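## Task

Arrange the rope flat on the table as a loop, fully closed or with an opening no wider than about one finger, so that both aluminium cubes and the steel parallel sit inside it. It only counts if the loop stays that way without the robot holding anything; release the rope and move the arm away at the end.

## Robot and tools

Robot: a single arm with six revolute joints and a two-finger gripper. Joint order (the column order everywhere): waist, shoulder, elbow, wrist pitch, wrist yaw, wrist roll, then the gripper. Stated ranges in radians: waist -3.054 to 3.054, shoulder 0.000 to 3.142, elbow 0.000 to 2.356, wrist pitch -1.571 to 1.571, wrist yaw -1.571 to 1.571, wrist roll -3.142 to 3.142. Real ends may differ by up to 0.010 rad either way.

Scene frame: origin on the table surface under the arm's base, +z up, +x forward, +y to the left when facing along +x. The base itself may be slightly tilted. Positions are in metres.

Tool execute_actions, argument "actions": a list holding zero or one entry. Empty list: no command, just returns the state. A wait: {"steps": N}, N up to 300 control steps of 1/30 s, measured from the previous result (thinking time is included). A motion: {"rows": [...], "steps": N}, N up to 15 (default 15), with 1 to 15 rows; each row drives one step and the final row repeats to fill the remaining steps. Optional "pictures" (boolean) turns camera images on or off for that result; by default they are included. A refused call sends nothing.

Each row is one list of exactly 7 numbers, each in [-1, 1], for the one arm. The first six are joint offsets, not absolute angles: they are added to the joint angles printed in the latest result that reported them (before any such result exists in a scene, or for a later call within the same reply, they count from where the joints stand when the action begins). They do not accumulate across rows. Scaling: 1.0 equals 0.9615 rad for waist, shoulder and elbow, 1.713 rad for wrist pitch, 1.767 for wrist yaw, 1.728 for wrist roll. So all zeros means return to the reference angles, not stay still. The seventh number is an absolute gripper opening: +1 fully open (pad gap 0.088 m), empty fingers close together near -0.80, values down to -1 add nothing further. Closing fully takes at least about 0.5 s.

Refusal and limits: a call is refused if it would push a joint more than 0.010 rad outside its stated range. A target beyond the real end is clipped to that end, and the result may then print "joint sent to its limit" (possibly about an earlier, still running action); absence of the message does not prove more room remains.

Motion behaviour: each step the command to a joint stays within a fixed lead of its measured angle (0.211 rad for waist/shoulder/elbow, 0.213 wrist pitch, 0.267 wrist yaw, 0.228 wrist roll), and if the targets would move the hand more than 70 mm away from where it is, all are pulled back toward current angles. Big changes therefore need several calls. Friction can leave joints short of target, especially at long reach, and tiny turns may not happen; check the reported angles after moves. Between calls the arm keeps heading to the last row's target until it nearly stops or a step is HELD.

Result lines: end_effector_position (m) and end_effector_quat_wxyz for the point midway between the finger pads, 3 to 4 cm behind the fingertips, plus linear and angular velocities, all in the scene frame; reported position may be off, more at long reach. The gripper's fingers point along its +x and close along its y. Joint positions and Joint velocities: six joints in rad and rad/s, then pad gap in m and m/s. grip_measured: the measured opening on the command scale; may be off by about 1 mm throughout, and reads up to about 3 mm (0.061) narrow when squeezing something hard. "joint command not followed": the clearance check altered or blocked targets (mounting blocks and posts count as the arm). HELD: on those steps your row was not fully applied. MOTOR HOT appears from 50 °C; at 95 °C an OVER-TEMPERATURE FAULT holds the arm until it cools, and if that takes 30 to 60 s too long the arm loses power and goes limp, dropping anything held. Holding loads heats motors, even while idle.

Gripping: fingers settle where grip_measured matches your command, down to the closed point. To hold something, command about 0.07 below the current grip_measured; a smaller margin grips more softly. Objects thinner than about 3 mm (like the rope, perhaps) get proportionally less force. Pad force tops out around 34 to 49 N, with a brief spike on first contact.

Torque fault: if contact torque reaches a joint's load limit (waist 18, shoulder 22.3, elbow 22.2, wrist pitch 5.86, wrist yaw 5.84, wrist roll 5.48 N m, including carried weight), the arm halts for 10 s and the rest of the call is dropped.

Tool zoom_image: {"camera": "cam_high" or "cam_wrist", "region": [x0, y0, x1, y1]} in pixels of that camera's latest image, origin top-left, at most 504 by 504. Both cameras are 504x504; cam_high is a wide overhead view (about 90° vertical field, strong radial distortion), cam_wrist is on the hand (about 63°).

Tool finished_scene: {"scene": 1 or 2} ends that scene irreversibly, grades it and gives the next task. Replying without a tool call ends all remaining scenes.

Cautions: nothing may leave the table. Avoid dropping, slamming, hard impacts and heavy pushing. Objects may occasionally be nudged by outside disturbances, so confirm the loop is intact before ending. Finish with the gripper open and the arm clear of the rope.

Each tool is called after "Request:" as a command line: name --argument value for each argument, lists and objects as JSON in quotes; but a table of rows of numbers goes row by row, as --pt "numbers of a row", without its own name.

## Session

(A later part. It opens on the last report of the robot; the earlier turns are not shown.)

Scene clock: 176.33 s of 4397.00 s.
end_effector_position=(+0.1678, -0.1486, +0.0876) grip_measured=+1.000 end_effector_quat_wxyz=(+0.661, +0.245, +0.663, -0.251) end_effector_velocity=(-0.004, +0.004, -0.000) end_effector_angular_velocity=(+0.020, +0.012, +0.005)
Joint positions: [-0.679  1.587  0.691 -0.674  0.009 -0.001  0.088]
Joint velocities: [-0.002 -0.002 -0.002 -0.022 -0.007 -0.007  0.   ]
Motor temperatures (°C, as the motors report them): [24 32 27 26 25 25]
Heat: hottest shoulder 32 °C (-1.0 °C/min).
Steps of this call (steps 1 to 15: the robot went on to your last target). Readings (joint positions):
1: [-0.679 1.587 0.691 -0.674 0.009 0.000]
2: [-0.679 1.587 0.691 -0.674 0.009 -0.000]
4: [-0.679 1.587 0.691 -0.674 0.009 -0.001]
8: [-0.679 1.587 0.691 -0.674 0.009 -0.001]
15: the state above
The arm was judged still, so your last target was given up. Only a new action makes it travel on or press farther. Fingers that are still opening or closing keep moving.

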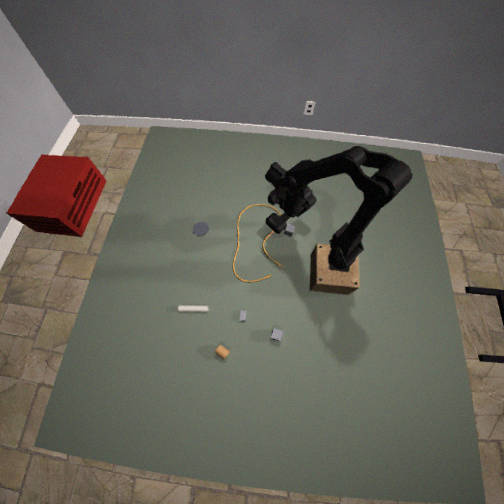

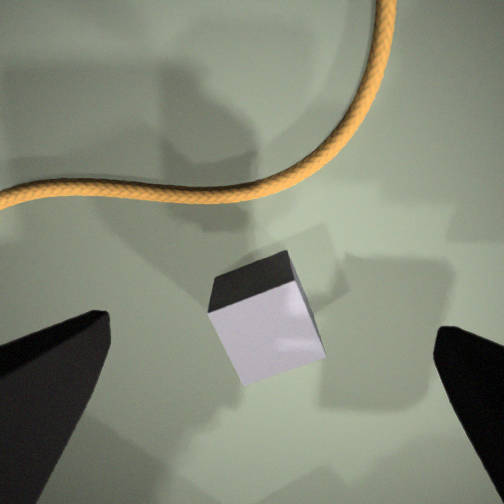

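Descend straight, roll −0.35.

Request:
execute_actions --actions '[{"rows":[[0,0,0,0,0,-0.2,1]],"steps":10}]' --pictures false

Request:
execute_actions --actions '[{"rows":[[0,0.14,-0.1,0.13,0,0,1]],"steps":15}]'

Request:
execute_actions --actions '[{"rows":[[0,0,0,0,0,0,-0.5]],"steps":15}]' --pictures false

Scene clock: 180.13 s of 4397.00 s.
end_effector_position=(+0.1678, -0.1487, +0.0876) grip_measured=+1.000 end_effector_quat_wxyz=(+0.693, +0.132, +0.696, -0.138) end_effector_velocity=(+0.002, +0.001, -0.000) end_effector_angular_velocity=(+0.012, -0.019, +0.103)
Joint positions: [-0.68   1.587  0.691 -0.674  0.009 -0.334  0.088]
Joint velocities: [-0.007 -0.002 -0.002  0.007 -0.022 -0.11   0.   ]
Motor temperatures (°C, as the motors report them): [24 31 27 26 25 25]
Heat: hottest shoulder 31 °C (-3.0 °C/min).
Steps of this call (steps 1 to 90: nothing new was sent; then 0.47 s passed at rest; steps 91 to 100: all 10 steps of this action). Readings (joint positions):
91: [-0.680 1.587 0.691 -0.674 0.009 -0.052]
92: [-0.680 1.587 0.691 -0.674 0.009 -0.125]
94: [-0.680 1.587 0.691 -0.674 0.009 -0.242]
98: [-0.680 1.587 0.691 -0.674 0.009 -0.323]
100: the state above

Scene clock: 180.63 s of 4397.00 s.
end_effector_position=(+0.1650, -0.1462, +0.0455) grip_measured=+1.000 end_effector_quat_wxyz=(+0.694, +0.131, +0.695, -0.138) end_effector_velocity=(-0.001, -0.001, +0.001) end_effector_angular_velocity=(-0.004, +0.007, +0.005)
Joint positions: [-0.68   1.714  0.6   -0.454  0.009 -0.336  0.088]
Joint velocities: [-0.002 -0.002  0.002 -0.007  0.007 -0.007  0.   ]
Motor temperatures (°C, as the motors report them): [24 31 27 26 25 25]
Heat: hottest shoulder 31 °C (-3.0 °C/min).
Steps of this call (steps 1 to 15: all 15 steps of this action). Readings (joint positions):
1: [-0.680 1.603 0.677 -0.635 0.009 -0.336]
2: [-0.680 1.628 0.661 -0.558 0.009 -0.336]
4: [-0.680 1.685 0.633 -0.504 0.009 -0.336]
8: [-0.680 1.713 0.600 -0.467 0.009 -0.336]
15: the state above

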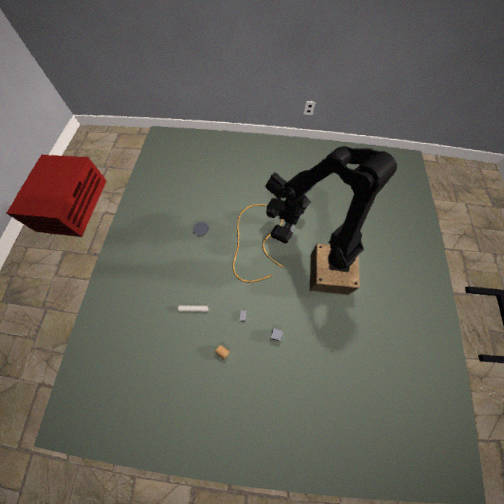

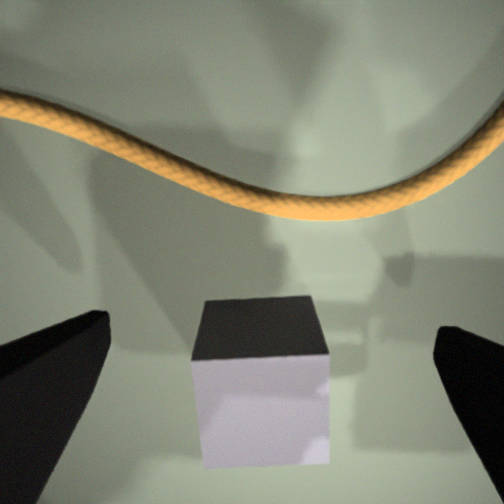

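Scene clock: 181.13 s of 4397.00 s.
end_effector_position=(+0.1649, -0.1461, +0.0457) grip_measured=-0.235 end_effector_quat_wxyz=(+0.694, +0.131, +0.695, -0.138) end_effector_velocity=(-0.006, +0.006, +0.000) end_effector_angular_velocity=(+0.030, +0.023, +0.020)
Joint positions: [-0.68   1.713  0.6   -0.455  0.009 -0.336  0.027]
Joint velocities: [-0.002 -0.002 -0.002 -0.037 -0.007 -0.022 -0.045]
Motor temperatures (°C, as the motors report them): [24 31 27 26 25 25]
Heat: hottest shoulder 31 °C (-4.1 °C/min).
Steps of this call (steps 1 to 15: all 15 steps of this action). Readings (joint positions):
1: [-0.680 1.714 0.600 -0.454 0.009 -0.336]
2: [-0.680 1.714 0.600 -0.454 0.009 -0.336]
4: [-0.680 1.714 0.600 -0.454 0.009 -0.336]
8: [-0.680 1.714 0.600 -0.454 0.009 -0.336]
15: the state above

Request:
execute_actions --actions '[{"rows":[[0,-0.1,0.15,-0.14,0,0,-0.5]],"steps":12}]' --pictures false

Request:
execute_actions --actions '[{"rows":[[0.14,0.33,0.44,-0.05,0,0,-0.5]],"steps":15}]' --pictures false

Request:
execute_actions --actions '[{"steps":10}]' --pictures false

Request:
execute_actions --actions '[{"rows":[[0,0.17,0,0.095,0,0,-0.5]],"steps":15}]' --pictures false

Request:
execute_actions --actions '[{"rows":[[0,0,0,0,0,0,0.3]],"steps":12}]' --pictures false

Request:
execute_actions --actions '[{"rows":[[0,-0.3,0,-0.17,0,0.2,0.3]],"steps":15}]' --pictures false

Request:
execute_actions --actions '[{"rows":[[1,0,0,0,0,0,1]],"steps":15}]' --pictures false

Request:
execute_actions --actions '[{"steps":15}]'

Scene clock: 190.77 s of 4397.00 s.
end_effector_position=(+0.1761, -0.1559, +0.0904) grip_measured=-0.208 end_effector_quat_wxyz=(+0.692, +0.132, +0.696, -0.137) end_effector_velocity=(-0.003, +0.000, +0.000) end_effector_angular_velocity=(-0.001, +0.010, +0.020)
Joint positions: [-0.68   1.622  0.741 -0.692  0.009 -0.336  0.029]
Joint velocities: [-0.002 -0.002 -0.002 -0.007  0.007 -0.022 -0.   ]
Motor temperatures (°C, as the motors report them): [24 31 26 26 25 25]
Heat: hottest shoulder 31 °C (-6.1 °C/min).
Steps of this call (steps 1 to 15: the robot went on to your last target; steps 16 to 90: nothing new was sent; then 6.23 s passed at rest; steps 91 to 102: all 12 steps of this action). Readings (joint positions):
91: [-0.680 1.704 0.619 -0.499 0.009 -0.336]
92: [-0.680 1.690 0.646 -0.576 0.009 -0.336]
94: [-0.680 1.651 0.691 -0.634 0.009 -0.336]
98: [-0.680 1.622 0.741 -0.677 0.009 -0.336]
102: the state above

Scene clock: 191.27 s of 4397.00 s.
end_effector_position=(+0.2782, -0.1855, +0.0973) grip_measured=-0.208 end_effector_quat_wxyz=(+0.707, +0.082, +0.696, -0.094) end_effector_velocity=(-0.007, +0.000, -0.021) end_effector_angular_velocity=(+0.027, +0.055, +0.014)
Joint positions: [-0.545  1.927  1.156 -0.778  0.008 -0.336  0.029]
Joint velocities: [-0.007  0.066 -0.002  0.007  0.007 -0.022 -0.   ]
Motor temperatures (°C, as the motors report them): [24 31 26 26 25 25]
Heat: hottest shoulder 31 °C (-6.0 °C/min).
Steps of this call (steps 1 to 15: all 15 steps of this action). Readings (joint positions):
1: [-0.667 1.653 0.772 -0.729 0.017 -0.336]
2: [-0.634 1.709 0.827 -0.755 0.016 -0.336]
4: [-0.577 1.833 0.948 -0.753 0.009 -0.336]
8: [-0.545 1.918 1.118 -0.766 0.008 -0.336]
15: the state above

Scene clock: 191.60 s of 4397.00 s.
end_effector_position=(+0.2780, -0.1854, +0.0966) grip_measured=-0.208 end_effector_quat_wxyz=(+0.707, +0.082, +0.697, -0.093) end_effector_velocity=(-0.002, +0.001, +0.000) end_effector_angular_velocity=(+0.010, +0.002, -0.010)
Joint positions: [-0.545  1.929  1.156 -0.778  0.008 -0.336  0.029]
Joint velocities: [-0.002 -0.002 -0.002 -0.007 -0.007  0.007 -0.   ]
Motor temperatures (°C, as the motors report them): [24 31 26 26 25 25]
Heat: hottest shoulder 31 °C (-6.1 °C/min).
Steps of this call (steps 1 to 10: the robot went on to your last target). Readings (joint positions):
1: [-0.545 1.929 1.156 -0.778 0.008 -0.336]
2: [-0.545 1.929 1.156 -0.778 0.008 -0.336]
4: [-0.545 1.929 1.156 -0.778 0.008 -0.336]
8: [-0.545 1.929 1.156 -0.778 0.008 -0.336]
10: the state above

Scene clock: 192.10 s of 4397.00 s.
end_effector_position=(+0.2934, -0.1956, +0.0502) grip_measured=-0.208 end_effector_quat_wxyz=(+0.712, +0.080, +0.691, -0.096) end_effector_velocity=(-0.002, +0.004, -0.001) end_effector_angular_velocity=(+0.025, -0.002, +0.006)
Joint positions: [-0.545  2.079  1.161 -0.617  0.008 -0.336  0.029]
Joint velocities: [-0.002 -0.002 -0.007 -0.007 -0.022 -0.007 -0.   ]
Motor temperatures (°C, as the motors report them): [24 31 26 26 25 25]
Heat: hottest shoulder 31 °C (-6.0 °C/min).
Steps of this call (steps 1 to 15: all 15 steps of this action). Readings (joint positions):
1: [-0.545 1.950 1.156 -0.759 0.008 -0.336]
2: [-0.545 1.976 1.159 -0.699 0.008 -0.336]
4: [-0.545 2.043 1.168 -0.640 0.008 -0.336]
8: [-0.545 2.077 1.161 -0.618 0.008 -0.336]
15: the state above

Scene clock: 192.50 s of 4397.00 s.
end_effector_position=(+0.2934, -0.1956, +0.0502) grip_measured=+0.290 end_effector_quat_wxyz=(+0.712, +0.080, +0.691, -0.096) end_effector_velocity=(-0.001, -0.001, -0.001) end_effector_angular_velocity=(+0.005, -0.006, +0.000)
Joint positions: [-0.545  2.079  1.161 -0.617  0.008 -0.336  0.053]
Joint velocities: [-0.007  0.002 -0.002  0.007 -0.007 -0.007  0.005]
Motor temperatures (°C, as the motors report them): [24 31 26 26 25 25]
Heat: hottest shoulder 31 °C (-6.1 °C/min).
Steps of this call (steps 1 to 12: all 12 steps of this action). Readings (joint positions):
1: [-0.545 2.079 1.161 -0.617 0.008 -0.336]
2: [-0.545 2.079 1.161 -0.617 0.008 -0.336]
4: [-0.545 2.079 1.161 -0.617 0.008 -0.336]
8: [-0.545 2.079 1.161 -0.617 0.008 -0.336]
12: the state above

Scene clock: 193.00 s of 4397.00 s.
end_effector_position=(+0.2672, -0.1782, +0.1427) grip_measured=+0.298 end_effector_quat_wxyz=(+0.691, +0.198, +0.661, -0.213) end_effector_velocity=(-0.004, +0.003, -0.000) end_effector_angular_velocity=(+0.018, +0.014, -0.009)
Joint positions: [-0.545  1.786  1.169 -0.906  0.008  0.006  0.054]
Joint velocities: [-0.002 -0.002 -0.002 -0.022 -0.007  0.007 -0.   ]
Motor temperatures (°C, as the motors report them): [24 31 26 26 25 25]
Heat: hottest shoulder 31 °C (-6.0 °C/min).
Steps of this call (steps 1 to 15: all 15 steps of this action). Readings (joint positions):
1: [-0.545 2.055 1.161 -0.646 0.008 -0.286]
2: [-0.545 2.021 1.158 -0.728 0.008 -0.215]
4: [-0.545 1.914 1.151 -0.833 0.008 -0.097]
8: [-0.545 1.788 1.172 -0.885 0.008 -0.014]
15: the state above

Scene clock: 193.50 s of 4397.00 s.
end_effector_position=(+0.3079, +0.0934, +0.1427) grip_measured=+1.000 end_effector_quat_wxyz=(+0.717, -0.102, +0.682, +0.102) end_effector_velocity=(-0.152, +0.486, -0.001) end_effector_angular_velocity=(+0.141, +0.056, +1.556)
Joint positions: [ 0.337  1.786  1.169 -0.904  0.007  0.007  0.088]
Joint velocities: [ 1.512 -0.002 -0.007 -0.007 -0.154 -0.037  0.   ]
Motor temperatures (°C, as the motors report them): [24 31 26 26 25 25]
Heat: hottest shoulder 31 °C (-6.1 °C/min).
Steps of this call (steps 1 to 15: all 15 steps of this action). Readings (joint positions):
1: [-0.529 1.786 1.169 -0.906 0.020 0.008]
2: [-0.484 1.786 1.169 -0.906 0.022 0.008]
4: [-0.359 1.786 1.169 -0.904 0.013 0.008]
8: [-0.099 1.786 1.169 -0.904 0.011 0.008]
15: the state above

Scene clock: 194.00 s of 4397.00 s.
end_effector_position=(+0.2992, +0.1177, +0.1427) grip_measured=+1.000 end_effector_quat_wxyz=(+0.712, -0.129, +0.677, +0.132) end_effector_velocity=(-0.002, -0.003, -0.001) end_effector_angular_velocity=(-0.012, +0.008, +0.019)
Joint positions: [ 0.416  1.786  1.169 -0.904  0.006  0.007  0.088]
Joint velocities: [-0.002  0.002 -0.002 -0.007  0.007 -0.022  0.   ]
Motor temperatures (°C, as the motors report them): [24 31 26 26 25 25]
Heat: hottest shoulder 31 °C (-6.0 °C/min).
Steps of this call (steps 1 to 15: the robot went on to your last target). Readings (joint positions):
1: [0.379 1.786 1.169 -0.904 0.003 0.007]
2: [0.406 1.786 1.169 -0.904 0.003 0.007]
4: [0.422 1.786 1.169 -0.904 0.003 0.007]
8: [0.416 1.786 1.169 -0.904 0.006 0.007]
15: the state above

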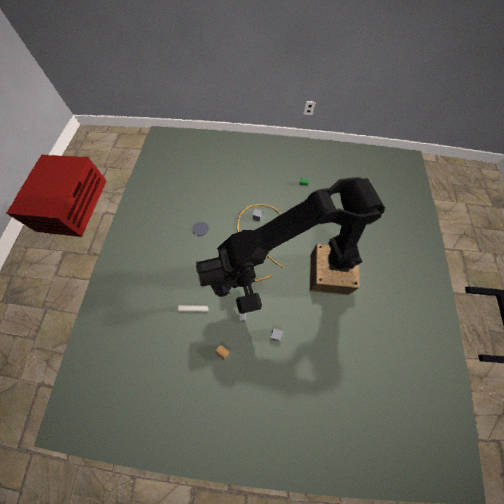

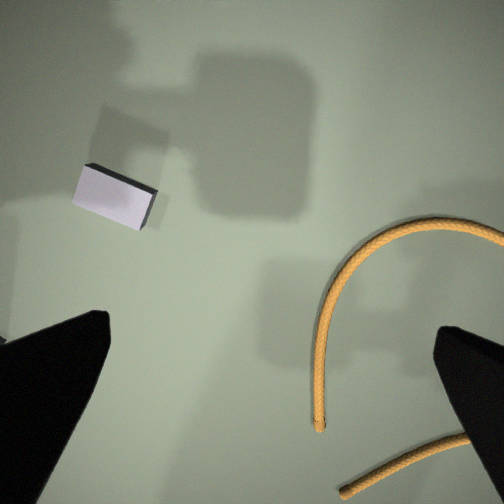

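Request:
execute_actions --actions '[{"rows":[[0.25,0.3,0.21,0.02,0,0.3,1]],"steps":15}]' --pictures false

Request:
execute_actions --actions '[{"steps":15}]'

Scene clock: 197.63 s of 4397.00 s.
end_effector_position=(+0.3013, +0.2135, +0.0964) grip_measured=+1.000 end_effector_quat_wxyz=(+0.705, -0.038, +0.708, +0.033) end_effector_velocity=(+0.015, +0.001, +0.010) end_effector_angular_velocity=(+0.021, -0.042, -0.068)
Joint positions: [ 0.657  2.066  1.359 -0.871  0.003  0.518  0.088]
Joint velocities: [-0.017 -0.007  0.032  0.007  0.007  0.051  0.   ]
Motor temperatures (°C, as the motors report them): [24 31 26 26 25 25]
Heat: hottest shoulder 31 °C (-6.1 °C/min).
Steps of this call (steps 1 to 15: the robot went on to your last target; steps 16 to 90: nothing new was sent; then 0.13 s passed at rest; steps 91 to 105: all 15 steps of this action). Readings (joint positions):
91: [0.428 1.808 1.187 -0.918 0.014 0.044]
92: [0.459 1.842 1.224 -0.908 0.017 0.098]
94: [0.544 1.937 1.303 -0.874 0.013 0.213]
98: [0.662 2.048 1.351 -0.872 0.003 0.444]
105: the state above

Scene clock: 198.13 s of 4397.00 s.
end_effector_position=(+0.3015, +0.2134, +0.0965) grip_measured=+1.000 end_effector_quat_wxyz=(+0.705, -0.036, +0.707, +0.031) end_effector_velocity=(-0.002, -0.003, +0.001) end_effector_angular_velocity=(-0.004, +0.018, -0.000)
Joint positions: [ 0.656  2.066  1.36  -0.871  0.003  0.522  0.088]
Joint velocities: [-0.007 -0.002  0.002 -0.022 -0.007 -0.007  0.   ]
Motor temperatures (°C, as the motors report them): [24 31 26 26 25 25]
Heat: hottest shoulder 31 °C (-6.0 °C/min).
Steps of this call (steps 1 to 15: the robot went on to your last target). Readings (joint positions):
1: [0.656 2.066 1.360 -0.871 0.003 0.519]
2: [0.656 2.066 1.360 -0.871 0.003 0.520]
4: [0.656 2.066 1.360 -0.871 0.003 0.522]
8: [0.656 2.066 1.360 -0.871 0.003 0.522]
15: the state above
The arm was judged still, so your last target was given up. Only a new action makes it travel on or press farther. Fingers that are still opening or closing keep moving.

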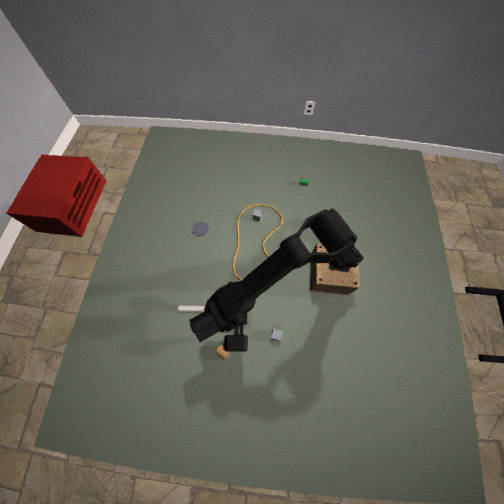

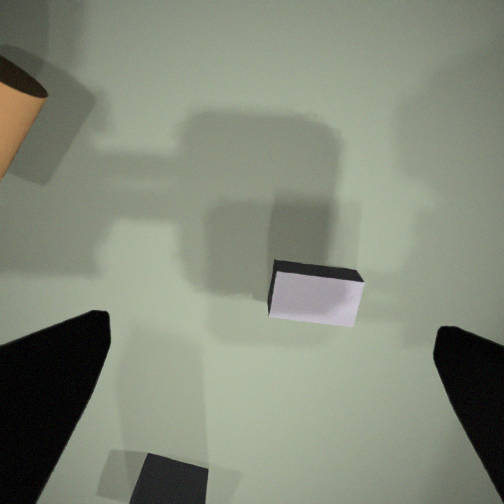

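Request:
execute_actions --actions '[{"rows":[[-0.07,0,0,0,0,0.03,1]],"steps":10}]' --pictures false

Request:
execute_actions --actions '[{"rows":[[0,0.15,-0.05,0.11,0,0,1]],"steps":15}]'

Request:
execute_actions --actions '[{"rows":[[0,0,0,0,0,0,-0.3]],"steps":15}]' --pictures false

Scene clock: 203.03 s of 4397.00 s.
end_effector_position=(+0.3158, +0.1916, +0.0965) grip_measured=+1.000 end_effector_quat_wxyz=(+0.706, +0.006, +0.708, -0.011) end_effector_velocity=(-0.008, +0.008, +0.000) end_effector_angular_velocity=(+0.002, +0.010, +0.019)
Joint positions: [ 0.586  2.066  1.36  -0.871  0.003  0.571  0.088]
Joint velocities: [ 0.027 -0.002 -0.002 -0.007 -0.007  0.007  0.   ]
Motor temperatures (°C, as the motors report them): [24 31 27 26 25 25]
Heat: hottest shoulder 31 °C (-5.0 °C/min).
Steps of this call (steps 1 to 90: nothing new was sent; then 1.57 s passed at rest; steps 91 to 100: all 10 steps of this action). Readings (joint positions):
91: [0.653 2.066 1.360 -0.871 0.002 0.532]
92: [0.642 2.066 1.360 -0.871 0.002 0.546]
94: [0.612 2.066 1.360 -0.871 0.002 0.561]
98: [0.584 2.066 1.360 -0.871 0.003 0.570]
100: the state above

Scene clock: 203.53 s of 4397.00 s.
end_effector_position=(+0.3264, +0.1977, +0.0434) grip_measured=+1.000 end_effector_quat_wxyz=(+0.712, +0.013, +0.702, -0.007) end_effector_velocity=(-0.003, +0.001, +0.000) end_effector_angular_velocity=(+0.015, +0.018, -0.009)
Joint positions: [ 0.584  2.193  1.323 -0.683  0.001  0.573  0.088]
Joint velocities: [-0.002 -0.002 -0.002 -0.007 -0.022  0.007  0.   ]
Motor temperatures (°C, as the motors report them): [24 31 27 26 25 25]
Heat: hottest shoulder 31 °C (-4.1 °C/min).
Steps of this call (steps 1 to 15: all 15 steps of this action). Readings (joint positions):
1: [0.586 2.082 1.354 -0.842 0.003 0.571]
2: [0.586 2.101 1.351 -0.776 0.003 0.571]
4: [0.586 2.156 1.346 -0.717 0.003 0.571]
8: [0.584 2.192 1.324 -0.687 0.001 0.573]
15: the state above

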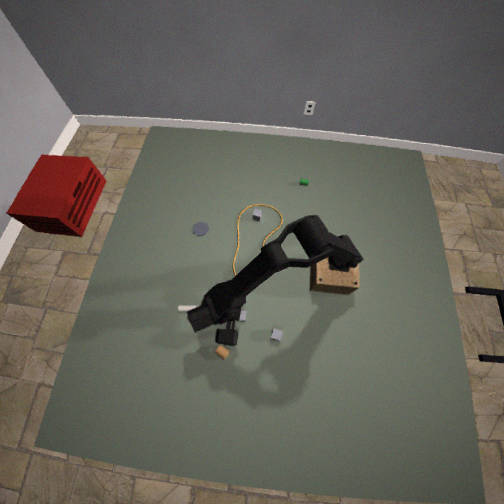

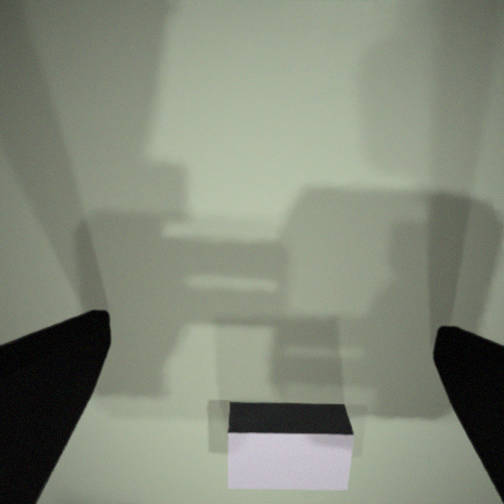

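Scene clock: 204.03 s of 4397.00 s.
end_effector_position=(+0.3262, +0.1983, +0.0434) grip_measured=-0.288 end_effector_quat_wxyz=(+0.712, +0.014, +0.702, -0.006) end_effector_velocity=(+0.000, +0.001, -0.001) end_effector_angular_velocity=(+0.020, +0.009, -0.014)
Joint positions: [ 0.585  2.193  1.323 -0.682 -0.002  0.573  0.025]
Joint velocities: [-0.007  0.002 -0.002  0.007 -0.022  0.007 -0.008]
Motor temperatures (°C, as the motors report them): [24 31 27 26 25 25]
Heat: hottest shoulder 31 °C (-4.0 °C/min).
Steps of this call (steps 1 to 15: all 15 steps of this action). Readings (joint positions):
1: [0.584 2.193 1.323 -0.683 0.000 0.573]
2: [0.584 2.193 1.323 -0.683 0.000 0.573]
4: [0.584 2.193 1.323 -0.682 -0.002 0.573]
8: [0.584 2.193 1.323 -0.682 -0.002 0.573]
15: the state above

Request:
execute_actions --actions '[{"rows":[[0,0,0,0,0,0,1]],"steps":15}]' --pictures false

Request:
execute_actions --actions '[{"rows":[[0.04,-0.05,-0.1,0.03,0,0,1]],"steps":15}]'

Request:
execute_actions --actions '[{"rows":[[0,0,0,0,0,0,-0.3]],"steps":15}]' --pictures false

Scene clock: 208.83 s of 4397.00 s.
end_effector_position=(+0.3261, +0.1983, +0.0434) grip_measured=+1.000 end_effector_quat_wxyz=(+0.712, +0.013, +0.702, -0.006) end_effector_velocity=(-0.003, +0.001, +0.000) end_effector_angular_velocity=(+0.015, +0.017, +0.020)
Joint positions: [ 0.585  2.193  1.323 -0.683 -0.002  0.573  0.088]
Joint velocities: [-0.002 -0.002 -0.002 -0.007 -0.022 -0.022  0.   ]
Motor temperatures (°C, as the motors report them): [24 32 27 26 25 25]
Heat: hottest shoulder 32 °C (-3.0 °C/min).
Steps of this call (steps 1 to 15: the robot went on to your last target; steps 16 to 90: nothing new was sent; then 1.30 s passed at rest; steps 91 to 105: all 15 steps of this action). Readings (joint positions):
91: [0.585 2.193 1.323 -0.682 -0.002 0.573]
92: [0.585 2.193 1.323 -0.683 -0.002 0.573]
94: [0.585 2.193 1.323 -0.683 -0.002 0.573]
98: [0.585 2.193 1.323 -0.683 -0.002 0.573]
105: the state above

Scene clock: 209.33 s of 4397.00 s.
end_effector_position=(+0.3092, +0.2032, +0.0424) grip_measured=+1.000 end_effector_quat_wxyz=(+0.717, +0.002, +0.697, +0.009) end_effector_velocity=(-0.003, -0.002, -0.001) end_effector_angular_velocity=(-0.001, +0.014, +0.020)
Joint positions: [ 0.621  2.151  1.244 -0.631  0.002  0.573  0.088]
Joint velocities: [-0.002 -0.002 -0.007 -0.007 -0.007 -0.022  0.   ]
Motor temperatures (°C, as the motors report them): [24 32 27 26 25 25]
Heat: hottest shoulder 32 °C (-3.0 °C/min).
Steps of this call (steps 1 to 15: all 15 steps of this action). Readings (joint positions):
1: [0.587 2.187 1.310 -0.668 0.000 0.573]
2: [0.592 2.175 1.289 -0.655 0.002 0.573]
4: [0.608 2.160 1.260 -0.646 0.003 0.573]
8: [0.621 2.153 1.246 -0.634 0.002 0.573]
15: the state above

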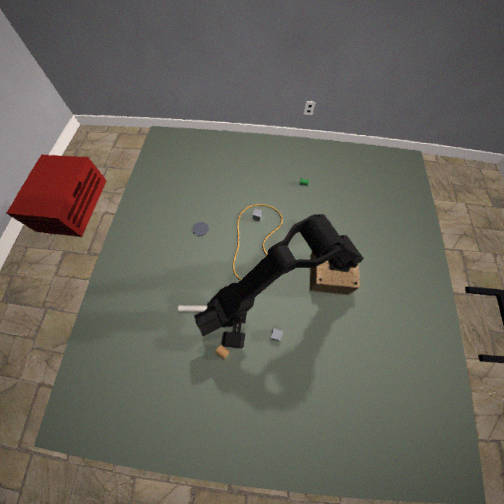

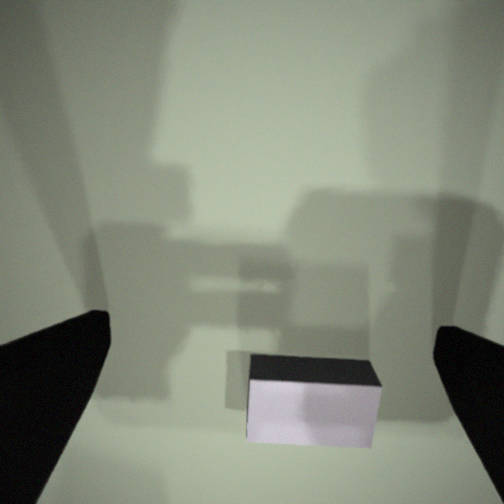

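Scene clock: 209.83 s of 4397.00 s.
end_effector_position=(+0.3092, +0.2026, +0.0423) grip_measured=-0.288 end_effector_quat_wxyz=(+0.717, +0.002, +0.697, +0.008) end_effector_velocity=(+0.001, +0.001, +0.000) end_effector_angular_velocity=(+0.010, -0.002, +0.005)
Joint positions: [ 0.621  2.151  1.244 -0.632  0.005  0.573  0.025]
Joint velocities: [-0.002 -0.002 -0.002  0.007 -0.007 -0.007 -0.008]
Motor temperatures (°C, as the motors report them): [24 32 27 26 25 25]
Heat: hottest shoulder 32 °C (-2.0 °C/min).
Steps of this call (steps 1 to 15: all 15 steps of this action). Readings (joint positions):
1: [0.621 2.151 1.244 -0.631 0.003 0.573]
2: [0.621 2.151 1.244 -0.632 0.004 0.573]
4: [0.621 2.151 1.244 -0.632 0.004 0.573]
8: [0.621 2.151 1.244 -0.632 0.005 0.573]
15: the state above

Request:
execute_actions --actions '[{"rows":[[0,0,0,0,0,0,1]],"steps":15}]'

Request:
execute_actions --actions '[{"rows":[[0,0.03,-0.04,0.04,0,0,1]],"steps":12}]' --pictures false

Request:
execute_actions --actions '[{"rows":[[0,0,0,0,0,0,-0.3]],"steps":15}]' --pictures false

Scene clock: 218.27 s of 4397.00 s.
end_effector_position=(+0.3092, +0.2026, +0.0423) grip_measured=+1.000 end_effector_quat_wxyz=(+0.717, +0.002, +0.697, +0.008) end_effector_velocity=(-0.001, -0.001, +0.002) end_effector_angular_velocity=(+0.005, +0.006, +0.005)
Joint positions: [ 0.621  2.151  1.244 -0.632  0.005  0.573  0.088]
Joint velocities: [-0.002 -0.007 -0.002 -0.007 -0.007 -0.007  0.   ]
Motor temperatures (°C, as the motors report them): [24 33 27 26 25 25]
Heat: hottest shoulder 33 °C (+0.0 °C/min).
Steps of this call (steps 1 to 15: the robot went on to your last target; steps 16 to 90: nothing new was sent; then 4.93 s passed at rest; steps 91 to 105: all 15 steps of this action). Readings (joint positions):
91: [0.621 2.151 1.244 -0.632 0.005 0.573]
92: [0.621 2.151 1.244 -0.632 0.005 0.573]
94: [0.621 2.151 1.244 -0.632 0.005 0.573]
98: [0.621 2.151 1.244 -0.632 0.005 0.573]
105: the state above

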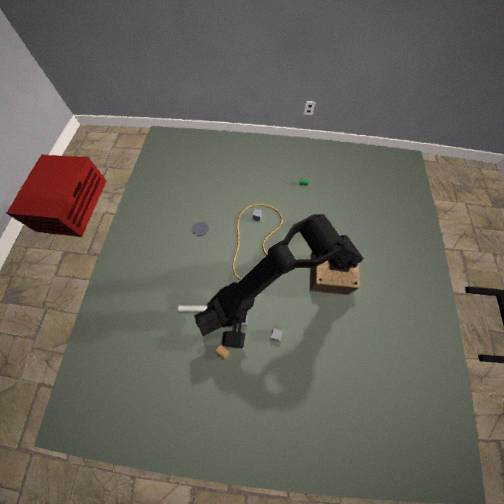

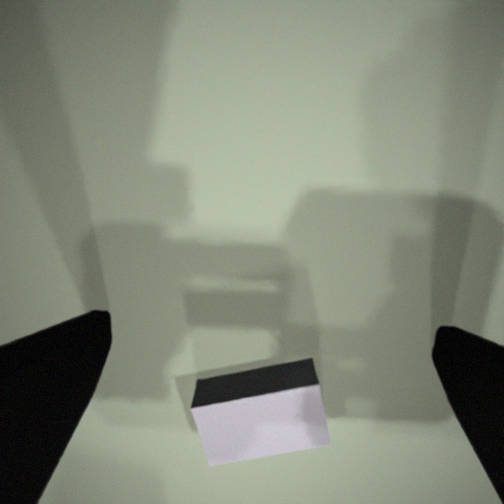

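Scene clock: 218.67 s of 4397.00 s.
end_effector_position=(+0.3117, +0.2034, +0.0399) grip_measured=+1.000 end_effector_quat_wxyz=(+0.727, +0.005, +0.687, +0.009) end_effector_velocity=(-0.002, -0.004, -0.001) end_effector_angular_velocity=(-0.002, +0.014, +0.015)
Joint positions: [ 0.623  2.148  1.224 -0.589  0.014  0.578  0.088]
Joint velocities: [-0.007 -0.002 -0.007 -0.007 -0.007 -0.022  0.   ]
Motor temperatures (°C, as the motors report them): [24 33 27 26 25 25]
Heat: hottest shoulder 33 °C (+0.0 °C/min).
Steps of this call (steps 1 to 12: all 12 steps of this action). Readings (joint positions):
1: [0.621 2.151 1.240 -0.626 0.005 0.573]
2: [0.621 2.151 1.233 -0.618 0.005 0.575]
4: [0.622 2.149 1.227 -0.606 0.010 0.578]
8: [0.623 2.148 1.225 -0.591 0.014 0.578]
12: the state above

Scene clock: 219.17 s of 4397.00 s.
end_effector_position=(+0.3142, +0.2009, +0.0415) grip_measured=-0.288 end_effector_quat_wxyz=(+0.730, +0.006, +0.684, +0.005) end_effector_velocity=(+0.001, +0.003, +0.001) end_effector_angular_velocity=(+0.012, -0.006, +0.010)
Joint positions: [ 0.617  2.143  1.224 -0.589  0.023  0.578  0.025]
Joint velocities: [ 0.002 -0.002  0.002  0.007 -0.007 -0.007 -0.008]
Motor temperatures (°C, as the motors report them): [24 33 27 26 25 25]
Heat: hottest shoulder 33 °C (+0.0 °C/min).
Steps of this call (steps 1 to 15: all 15 steps of this action). Readings (joint positions):
1: [0.623 2.144 1.224 -0.589 0.016 0.578]
2: [0.622 2.143 1.224 -0.589 0.021 0.578]
4: [0.619 2.143 1.224 -0.589 0.024 0.578]
8: [0.617 2.143 1.224 -0.589 0.024 0.578]
15: the state above

Request:
execute_actions --actions '[{"rows":[[0,0,0,0,0,0,1]],"steps":15}]' --pictures false

Request:
execute_actions --actions '[{"rows":[[0.03,-0.05,-0.06,-0.03,0,-0.05,1]],"steps":15}]'

Request:
execute_actions --actions '[{"rows":[[0,0,0,0,0,0,-0.3]],"steps":15}]' --pictures false

Scene clock: 224.50 s of 4397.00 s.
end_effector_position=(+0.3138, +0.2029, +0.0421) grip_measured=+1.000 end_effector_quat_wxyz=(+0.730, +0.006, +0.684, +0.008) end_effector_velocity=(+0.001, +0.001, +0.000) end_effector_angular_velocity=(+0.009, -0.003, +0.020)
Joint positions: [ 0.621  2.142  1.225 -0.588  0.019  0.578  0.088]
Joint velocities: [-0.002 -0.002 -0.002  0.007 -0.007 -0.022  0.   ]
Motor temperatures (°C, as the motors report them): [24 33 27 26 25 25]
Heat: hottest shoulder 33 °C (+1.0 °C/min).
Steps of this call (steps 1 to 15: the robot went on to your last target; steps 16 to 90: nothing new was sent; then 1.83 s passed at rest; steps 91 to 105: all 15 steps of this action). Readings (joint positions):
91: [0.617 2.142 1.224 -0.589 0.022 0.578]
92: [0.618 2.142 1.224 -0.588 0.019 0.578]
94: [0.620 2.142 1.225 -0.588 0.019 0.578]
98: [0.621 2.142 1.225 -0.588 0.019 0.578]
105: the state above

Scene clock: 225.00 s of 4397.00 s.
end_effector_position=(+0.2893, +0.1983, +0.0444) grip_measured=+1.000 end_effector_quat_wxyz=(+0.711, -0.046, +0.701, +0.036) end_effector_velocity=(-0.004, +0.000, +0.001) end_effector_angular_velocity=(+0.014, +0.019, +0.005)
Joint positions: [ 0.648  2.106  1.178 -0.637  0.02   0.495  0.088]
Joint velocities: [-0.002 -0.007 -0.007 -0.007 -0.022 -0.007  0.   ]
Motor temperatures (°C, as the motors report them): [24 33 27 26 25 25]
Heat: hottest shoulder 33 °C (+1.0 °C/min).
Steps of this call (steps 1 to 15: all 15 steps of this action). Readings (joint positions):
1: [0.622 2.136 1.221 -0.590 0.019 0.561]
2: [0.626 2.127 1.211 -0.607 0.020 0.538]
4: [0.639 2.113 1.189 -0.631 0.020 0.514]
8: [0.648 2.108 1.180 -0.635 0.020 0.498]
15: the state above

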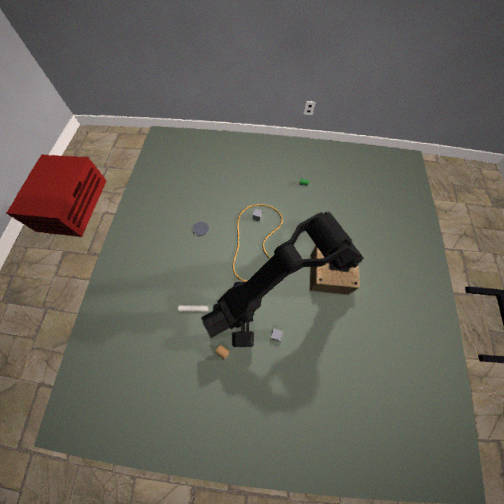

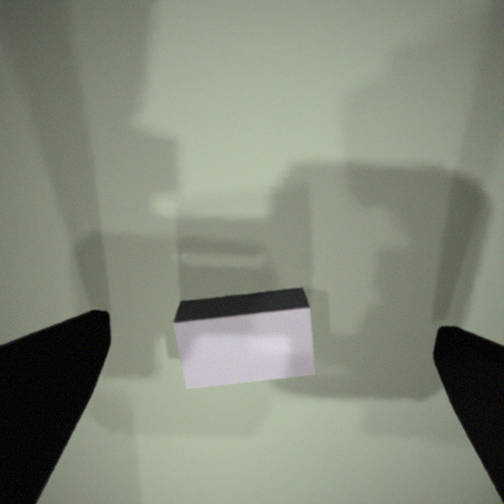

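Scene clock: 225.50 s of 4397.00 s.
end_effector_position=(+0.2892, +0.1982, +0.0443) grip_measured=-0.158 end_effector_quat_wxyz=(+0.711, -0.046, +0.701, +0.035) end_effector_velocity=(-0.002, -0.004, -0.001) end_effector_angular_velocity=(-0.001, +0.014, -0.029)
Joint positions: [ 0.648  2.106  1.178 -0.637  0.02   0.495  0.031]
Joint velocities: [-0.007 -0.002 -0.007 -0.007 -0.007  0.022 -0.01 ]
Motor temperatures (°C, as the motors report them): [24 33 27 26 25 25]
Heat: hottest shoulder 33 °C (+1.0 °C/min).
Steps of this call (steps 1 to 15: all 15 steps of this action). Readings (joint positions):
1: [0.648 2.106 1.178 -0.637 0.020 0.495]
2: [0.648 2.106 1.178 -0.637 0.020 0.495]
4: [0.648 2.106 1.178 -0.637 0.020 0.495]
8: [0.648 2.106 1.178 -0.637 0.019 0.495]
15: the state above

Request:
execute_actions --actions '[{"rows":[[0,-0.25,-0.12,-0.07,0,0,-0.3]],"steps":12}]' --pictures false

Request:
execute_actions --actions '[{"rows":[[-0.965,0,0,0,0,-0.46,-0.3]],"steps":15}]' --pictures false

Request:
execute_actions --actions '[{"steps":15}]' --pictures false

Request:
execute_actions --actions '[{"rows":[[0,0.17,0,0.095,0,0,-0.3]],"steps":15}]'

Scene clock: 231.33 s of 4397.00 s.
end_effector_position=(+0.2603, +0.1781, +0.0959) grip_measured=-0.160 end_effector_quat_wxyz=(+0.714, -0.044, +0.698, +0.037) end_effector_velocity=(-0.017, -0.012, -0.007) end_effector_angular_velocity=(-0.035, +0.062, +0.005)
Joint positions: [ 0.648  1.872  1.073 -0.756  0.02   0.495  0.031]
Joint velocities: [-0.002 -0.002 -0.037 -0.037 -0.007 -0.007 -0.   ]
Motor temperatures (°C, as the motors report them): [24 33 26 26 25 25]
Heat: hottest shoulder 33 °C (+1.0 °C/min).
Steps of this call (steps 1 to 15: the robot went on to your last target; steps 16 to 90: nothing new was sent; then 2.43 s passed at rest; steps 91 to 102: all 12 steps of this action). Readings (joint positions):
91: [0.648 2.080 1.164 -0.640 0.020 0.495]
92: [0.648 2.040 1.135 -0.685 0.020 0.495]
94: [0.648 1.942 1.084 -0.748 0.020 0.495]
98: [0.648 1.873 1.079 -0.748 0.020 0.495]
102: the state above

Scene clock: 231.83 s of 4397.00 s.
end_effector_position=(+0.3041, -0.0855, +0.0959) grip_measured=-0.160 end_effector_quat_wxyz=(+0.711, -0.016, +0.703, -0.004) end_effector_velocity=(-0.118, -0.407, -0.000) end_effector_angular_velocity=(-0.119, +0.050, -1.087)
Joint positions: [-0.224  1.872  1.073 -0.754  0.024 -0.279  0.031]
Joint velocities: [-1.282 -0.002 -0.007 -0.007  0.125 -0.198 -0.   ]
Motor temperatures (°C, as the motors report them): [24 33 27 26 25 25]
Heat: hottest shoulder 33 °C (+1.0 °C/min).
Steps of this call (steps 1 to 15: all 15 steps of this action). Readings (joint positions):
1: [0.632 1.872 1.073 -0.757 0.008 0.440]
2: [0.588 1.872 1.073 -0.756 0.004 0.367]
4: [0.464 1.872 1.073 -0.755 0.014 0.231]
8: [0.203 1.872 1.073 -0.754 0.017 -0.043]
15: the state above

Scene clock: 232.33 s of 4397.00 s.
end_effector_position=(+0.2988, -0.1020, +0.0959) grip_measured=-0.160 end_effector_quat_wxyz=(+0.710, -0.002, +0.704, -0.017) end_effector_velocity=(-0.002, +0.001, +0.000) end_effector_angular_velocity=(+0.009, +0.005, +0.005)
Joint positions: [-0.279  1.872  1.073 -0.755  0.022 -0.298  0.031]
Joint velocities: [-0.002 -0.002 -0.002 -0.007 -0.007 -0.007 -0.   ]
Motor temperatures (°C, as the motors report them): [24 33 27 26 25 25]
Heat: hottest shoulder 33 °C (+1.0 °C/min).
Steps of this call (steps 1 to 15: the robot went on to your last target). Readings (joint positions):
1: [-0.258 1.872 1.073 -0.754 0.027 -0.285]
2: [-0.277 1.872 1.073 -0.755 0.027 -0.289]
4: [-0.285 1.872 1.073 -0.755 0.026 -0.294]
8: [-0.279 1.872 1.073 -0.755 0.022 -0.297]
15: the state above

Scene clock: 232.83 s of 4397.00 s.
end_effector_position=(+0.3133, -0.1068, +0.0482) grip_measured=-0.160 end_effector_quat_wxyz=(+0.711, -0.002, +0.703, -0.017) end_effector_velocity=(+0.002, -0.000, -0.001) end_effector_angular_velocity=(+0.002, -0.019, -0.010)
Joint positions: [-0.279  2.03   1.071 -0.594  0.022 -0.298  0.031]
Joint velocities: [-0.002 -0.002 -0.007  0.022 -0.007  0.007 -0.   ]
Motor temperatures (°C, as the motors report them): [24 33 27 26 25 25]
Heat: hottest shoulder 33 °C (+1.0 °C/min).
Steps of this call (steps 1 to 15: all 15 steps of this action). Readings (joint positions):
1: [-0.279 1.892 1.073 -0.736 0.022 -0.298]
2: [-0.279 1.920 1.075 -0.675 0.022 -0.298]
4: [-0.279 1.986 1.083 -0.619 0.022 -0.298]
8: [-0.279 2.030 1.071 -0.604 0.022 -0.298]
15: the state above

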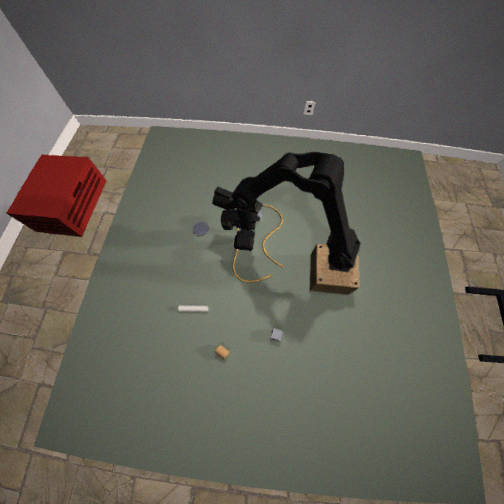

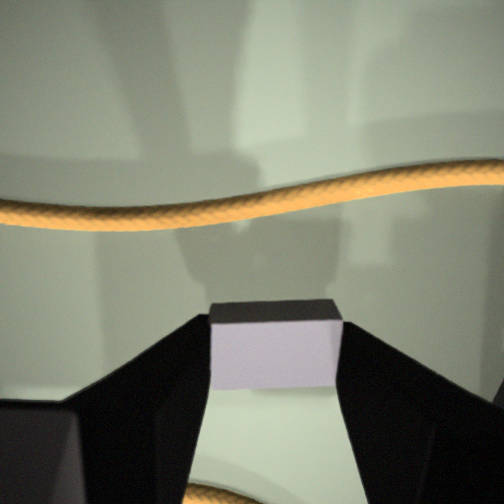

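Request:
execute_actions --actions '[{"rows":[[0,0,0,0,0,0,0.3]],"steps":12}]' --pictures false

Request:
execute_actions --actions '[{"rows":[[0,-0.17,0,-0.095,0,0.17,0.3]],"steps":12}]' --pictures false

Request:
execute_actions --actions '[{"rows":[[1,0,0,0,0,0,1]],"steps":15}]' --pictures false

Request:
execute_actions --actions '[{"steps":15}]' --pictures false

Request:
execute_actions --actions '[{"rows":[[0.31,0,0,0,0,0,1]],"steps":15}]'

Scene clock: 242.60 s of 4397.00 s.
end_effector_position=(+0.3134, -0.1068, +0.0482) grip_measured=+0.292 end_effector_quat_wxyz=(+0.711, -0.002, +0.703, -0.017) end_effector_velocity=(-0.002, +0.003, +0.003) end_effector_angular_velocity=(+0.025, +0.005, +0.005)
Joint positions: [-0.279  2.03   1.071 -0.593  0.022 -0.298  0.053]
Joint velocities: [-0.002 -0.007  0.002 -0.022 -0.022 -0.007  0.003]
Motor temperatures (°C, as the motors report them): [24 33 26 26 25 25]
Heat: hottest shoulder 33 °C (+2.0 °C/min).
Steps of this call (steps 1 to 15: the robot went on to your last target; steps 16 to 90: nothing new was sent; then 6.37 s passed at rest; steps 91 to 102: all 12 steps of this action). Readings (joint positions):
91: [-0.279 2.030 1.071 -0.593 0.022 -0.298]
92: [-0.279 2.030 1.071 -0.593 0.022 -0.298]
94: [-0.279 2.030 1.071 -0.593 0.022 -0.298]
98: [-0.279 2.030 1.071 -0.593 0.022 -0.298]
102: the state above

Scene clock: 243.00 s of 4397.00 s.
end_effector_position=(+0.3007, -0.1025, +0.0979) grip_measured=+0.298 end_effector_quat_wxyz=(+0.706, +0.099, +0.691, -0.118) end_effector_velocity=(-0.002, -0.003, -0.001) end_effector_angular_velocity=(-0.007, -0.001, -0.044)
Joint positions: [-0.279  1.868  1.076 -0.754  0.022 -0.01   0.054]
Joint velocities: [-0.007 -0.002 -0.007  0.007  0.007  0.037 -0.   ]
Motor temperatures (°C, as the motors report them): [24 33 26 26 25 25]
Heat: hottest shoulder 33 °C (+2.0 °C/min).
Steps of this call (steps 1 to 12: all 12 steps of this action). Readings (joint positions):
1: [-0.279 2.013 1.071 -0.615 0.022 -0.249]
2: [-0.279 1.987 1.070 -0.674 0.022 -0.177]
4: [-0.279 1.922 1.065 -0.723 0.022 -0.083]
8: [-0.279 1.868 1.076 -0.744 0.022 -0.022]
12: the state above

Scene clock: 243.50 s of 4397.00 s.
end_effector_position=(+0.2708, +0.1672, +0.0979) grip_measured=+1.000 end_effector_quat_wxyz=(+0.690, -0.203, +0.667, +0.195) end_effector_velocity=(-0.271, +0.435, -0.000) end_effector_angular_velocity=(+0.137, +0.096, +1.587)
Joint positions: [ 0.602  1.868  1.076 -0.751  0.021 -0.008  0.088]
Joint velocities: [ 1.531 -0.002 -0.002 -0.007 -0.168 -0.051  0.   ]
Motor temperatures (°C, as the motors report them): [24 33 26 26 25 25]
Heat: hottest shoulder 33 °C (+2.1 °C/min).
Steps of this call (steps 1 to 15: all 15 steps of this action). Readings (joint positions):
1: [-0.264 1.868 1.076 -0.754 0.033 -0.008]
2: [-0.220 1.868 1.076 -0.754 0.036 -0.007]
4: [-0.096 1.868 1.076 -0.753 0.027 -0.007]
8: [0.165 1.868 1.076 -0.751 0.025 -0.007]
15: the state above

Scene clock: 244.00 s of 4397.00 s.
end_effector_position=(+0.2561, +0.1884, +0.0979) grip_measured=+1.000 end_effector_quat_wxyz=(+0.681, -0.230, +0.659, +0.223) end_effector_velocity=(-0.001, -0.000, +0.001) end_effector_angular_velocity=(+0.004, +0.006, +0.020)
Joint positions: [ 0.682  1.868  1.076 -0.753  0.019 -0.009  0.088]
Joint velocities: [-0.002 -0.002  0.002 -0.007 -0.007 -0.022  0.   ]
Motor temperatures (°C, as the motors report them): [24 33 26 26 25 25]
Heat: hottest shoulder 33 °C (+2.0 °C/min).
Steps of this call (steps 1 to 15: the robot went on to your last target). Readings (joint positions):
1: [0.645 1.868 1.076 -0.751 0.017 -0.009]
2: [0.672 1.868 1.076 -0.751 0.016 -0.009]
4: [0.688 1.868 1.076 -0.753 0.016 -0.009]
8: [0.683 1.868 1.076 -0.753 0.019 -0.009]
15: the state above

Scene clock: 244.50 s of 4397.00 s.
end_effector_position=(+0.1894, +0.2558, +0.0979) grip_measured=+1.000 end_effector_quat_wxyz=(+0.640, -0.324, +0.617, +0.322) end_effector_velocity=(-0.002, +0.001, +0.001) end_effector_angular_velocity=(+0.003, +0.007, -0.005)
Joint positions: [ 0.981  1.868  1.076 -0.751  0.017 -0.008  0.088]
Joint velocities: [ 0.002 -0.002  0.002 -0.007 -0.007  0.007  0.   ]
Motor temperatures (°C, as the motors report them): [24 33 26 26 25 25]
Heat: hottest shoulder 33 °C (+2.0 °C/min).
Steps of this call (steps 1 to 15: all 15 steps of this action). Readings (joint positions):
1: [0.697 1.868 1.076 -0.753 0.031 -0.008]
2: [0.741 1.868 1.076 -0.753 0.035 -0.008]
4: [0.862 1.868 1.076 -0.751 0.023 -0.008]
8: [0.988 1.868 1.076 -0.751 0.014 -0.008]
15: the state above

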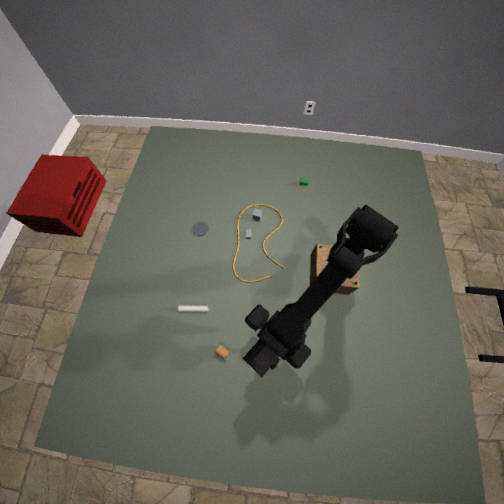

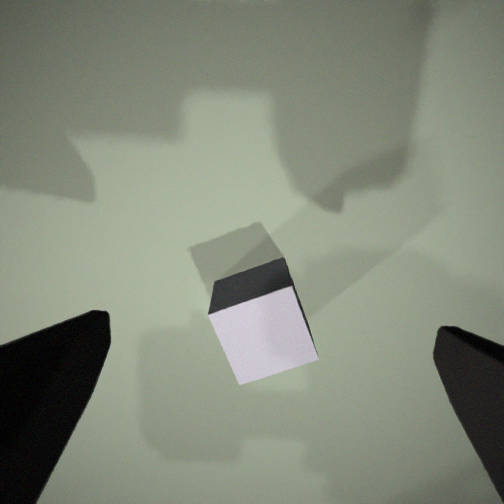

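Request:
execute_actions --actions '[{"rows":[[0,0,0,0,0,-0.2,1]],"steps":10}]' --pictures false

Request:
execute_actions --actions '[{"rows":[[0,0.13,-0.1,0.12,0,0,1]],"steps":15}]' --pictures false

Request:
execute_actions --actions '[{"rows":[[0,0,0,0,0,0,-0.5]],"steps":15}]' --pictures false

Request:
execute_actions --actions '[{"rows":[[0,-0.2,0,-0.11,0,0,-0.5]],"steps":12}]' --pictures false

Request:
execute_actions --actions '[{"rows":[[-0.99,0,0,0,0,0.2,-0.5]],"steps":15}]' --pictures false

Request:
execute_actions --actions '[{"steps":15}]' --pictures false

Request:
execute_actions --actions '[{"rows":[[0,0.19,0,0.105,0,0,-0.5]],"steps":15}]'

Scene clock: 252.13 s of 4397.00 s.
end_effector_position=(+0.1895, +0.2557, +0.0979) grip_measured=+1.000 end_effector_quat_wxyz=(+0.578, -0.426, +0.555, +0.420) end_effector_velocity=(-0.003, -0.004, +0.001) end_effector_angular_velocity=(-0.013, +0.015, +0.108)
Joint positions: [ 0.98   1.868  1.076 -0.751  0.017 -0.342  0.088]
Joint velocities: [-0.002 -0.007 -0.002 -0.022 -0.007 -0.11   0.   ]
Motor temperatures (°C, as the motors report them): [24 33 27 26 25 25]
Heat: hottest shoulder 33 °C (+2.0 °C/min).
Steps of this call (steps 1 to 15: the robot went on to your last target; steps 16 to 90: nothing new was sent; then 4.30 s passed at rest; steps 91 to 100: all 10 steps of this action). Readings (joint positions):
91: [0.980 1.868 1.076 -0.751 0.017 -0.056]
92: [0.980 1.868 1.076 -0.751 0.017 -0.128]
94: [0.980 1.868 1.076 -0.751 0.017 -0.248]
98: [0.980 1.868 1.076 -0.751 0.017 -0.330]
100: the state above

Scene clock: 252.63 s of 4397.00 s.
end_effector_position=(+0.1863, +0.2514, +0.0440) grip_measured=+1.000 end_effector_quat_wxyz=(+0.574, -0.427, +0.558, +0.419) end_effector_velocity=(+0.004, +0.003, +0.002) end_effector_angular_velocity=(+0.017, -0.022, +0.019)
Joint positions: [ 0.98   1.989  0.983 -0.547  0.017 -0.343  0.088]
Joint velocities: [-0.002 -0.007 -0.002  0.022  0.007 -0.022  0.   ]
Motor temperatures (°C, as the motors report them): [24 33 27 26 25 25]
Heat: hottest shoulder 33 °C (+2.0 °C/min).
Steps of this call (steps 1 to 15: all 15 steps of this action). Readings (joint positions):
1: [0.980 1.881 1.063 -0.713 0.017 -0.343]
2: [0.980 1.898 1.047 -0.643 0.017 -0.343]
4: [0.980 1.950 1.024 -0.589 0.017 -0.343]
8: [0.980 1.989 0.983 -0.562 0.017 -0.343]
15: the state above

Scene clock: 253.13 s of 4397.00 s.
end_effector_position=(+0.1863, +0.2514, +0.0441) grip_measured=-0.234 end_effector_quat_wxyz=(+0.574, -0.427, +0.558, +0.420) end_effector_velocity=(-0.002, +0.004, +0.002) end_effector_angular_velocity=(+0.023, +0.011, +0.010)
Joint positions: [ 0.98   1.989  0.983 -0.547  0.017 -0.343  0.028]
Joint velocities: [ 0.002 -0.007 -0.002  0.007 -0.022 -0.007 -0.052]
Motor temperatures (°C, as the motors report them): [24 33 27 26 25 25]
Heat: hottest shoulder 33 °C (+2.0 °C/min).
Steps of this call (steps 1 to 15: all 15 steps of this action). Readings (joint positions):
1: [0.980 1.989 0.983 -0.547 0.017 -0.343]
2: [0.980 1.989 0.983 -0.547 0.017 -0.343]
4: [0.980 1.989 0.983 -0.547 0.017 -0.343]
8: [0.980 1.989 0.983 -0.547 0.017 -0.343]
15: the state above

Scene clock: 253.53 s of 4397.00 s.
end_effector_position=(+0.1772, +0.2389, +0.0981) grip_measured=-0.208 end_effector_quat_wxyz=(+0.576, -0.427, +0.556, +0.420) end_effector_velocity=(+0.001, -0.001, +0.001) end_effector_angular_velocity=(-0.006, -0.005, +0.005)
Joint positions: [ 0.98   1.8    0.987 -0.734  0.017 -0.343  0.029]
Joint velocities: [-0.002 -0.002  0.002 -0.007  0.007 -0.007 -0.   ]
Motor temperatures (°C, as the motors report them): [24 33 27 26 25 25]
Heat: hottest shoulder 33 °C (+2.0 °C/min).
Steps of this call (steps 1 to 12: all 12 steps of this action). Readings (joint positions):
1: [0.980 1.966 0.984 -0.571 0.017 -0.343]
2: [0.980 1.936 0.982 -0.639 0.017 -0.343]
4: [0.980 1.857 0.975 -0.701 0.017 -0.343]
8: [0.980 1.800 0.988 -0.722 0.017 -0.343]
12: the state above

Scene clock: 254.03 s of 4397.00 s.
end_effector_position=(+0.2977, +0.0150, +0.0982) grip_measured=-0.208 end_effector_quat_wxyz=(+0.717, -0.028, +0.697, +0.015) end_effector_velocity=(+0.020, -0.437, +0.001) end_effector_angular_velocity=(-0.153, -0.002, -1.416)
Joint positions: [ 0.099  1.8    0.987 -0.73   0.02  -0.001  0.029]
Joint velocities: [-1.389 -0.002 -0.002 -0.007  0.154  0.022  0.   ]
Motor temperatures (°C, as the motors report them): [24 33 27 26 25 25]
Heat: hottest shoulder 33 °C (+2.0 °C/min).
Steps of this call (steps 1 to 15: all 15 steps of this action). Readings (joint positions):
1: [0.964 1.800 0.987 -0.734 0.004 -0.294]
2: [0.918 1.800 0.987 -0.734 0.001 -0.222]
4: [0.791 1.800 0.987 -0.732 0.013 -0.102]
8: [0.531 1.800 0.987 -0.730 0.014 -0.021]
15: the state above

Scene clock: 254.53 s of 4397.00 s.
end_effector_position=(+0.2976, -0.0061, +0.0982) grip_measured=-0.208 end_effector_quat_wxyz=(+0.716, -0.003, +0.698, -0.011) end_effector_velocity=(-0.005, -0.000, +0.000) end_effector_angular_velocity=(-0.007, +0.022, +0.010)
Joint positions: [ 0.029  1.8    0.987 -0.732  0.02   0.001  0.029]
Joint velocities: [ 0.002 -0.002 -0.002 -0.022  0.007 -0.007 -0.   ]
Motor temperatures (°C, as the motors report them): [24 33 27 26 25 25]
Heat: hottest shoulder 33 °C (+2.0 °C/min).
Steps of this call (steps 1 to 15: the robot went on to your last target). Readings (joint positions):
1: [0.062 1.800 0.987 -0.730 0.023 0.000]
2: [0.039 1.800 0.987 -0.731 0.024 0.001]
4: [0.027 1.800 0.987 -0.732 0.023 0.001]
8: [0.029 1.800 0.987 -0.732 0.020 0.001]
15: the state above

Scene clock: 255.03 s of 4397.00 s.
end_effector_position=(+0.3143, -0.0063, +0.0480) grip_measured=-0.208 end_effector_quat_wxyz=(+0.716, -0.003, +0.698, -0.011) end_effector_velocity=(+0.007, -0.000, +0.000) end_effector_angular_velocity=(-0.008, -0.036, +0.010)
Joint positions: [ 0.029  1.977  0.986 -0.554  0.02   0.001  0.029]
Joint velocities: [ 0.002 -0.002 -0.002  0.037  0.007 -0.007 -0.   ]
Motor temperatures (°C, as the motors report them): [24 33 27 26 25 25]
Heat: hottest shoulder 33 °C (+2.0 °C/min).
Steps of this call (steps 1 to 15: all 15 steps of this action). Readings (joint positions):
1: [0.029 1.823 0.987 -0.711 0.020 0.001]
2: [0.029 1.855 0.990 -0.644 0.020 0.001]
4: [0.029 1.931 0.999 -0.583 0.020 0.001]
8: [0.029 1.977 0.986 -0.566 0.020 0.001]
15: the state above

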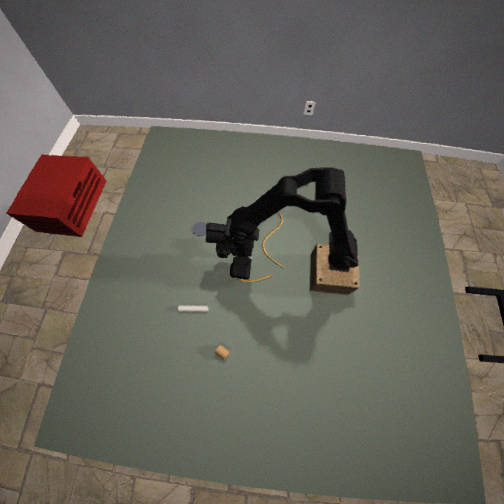

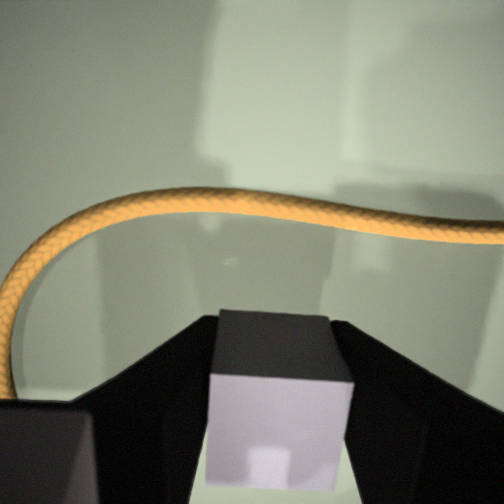

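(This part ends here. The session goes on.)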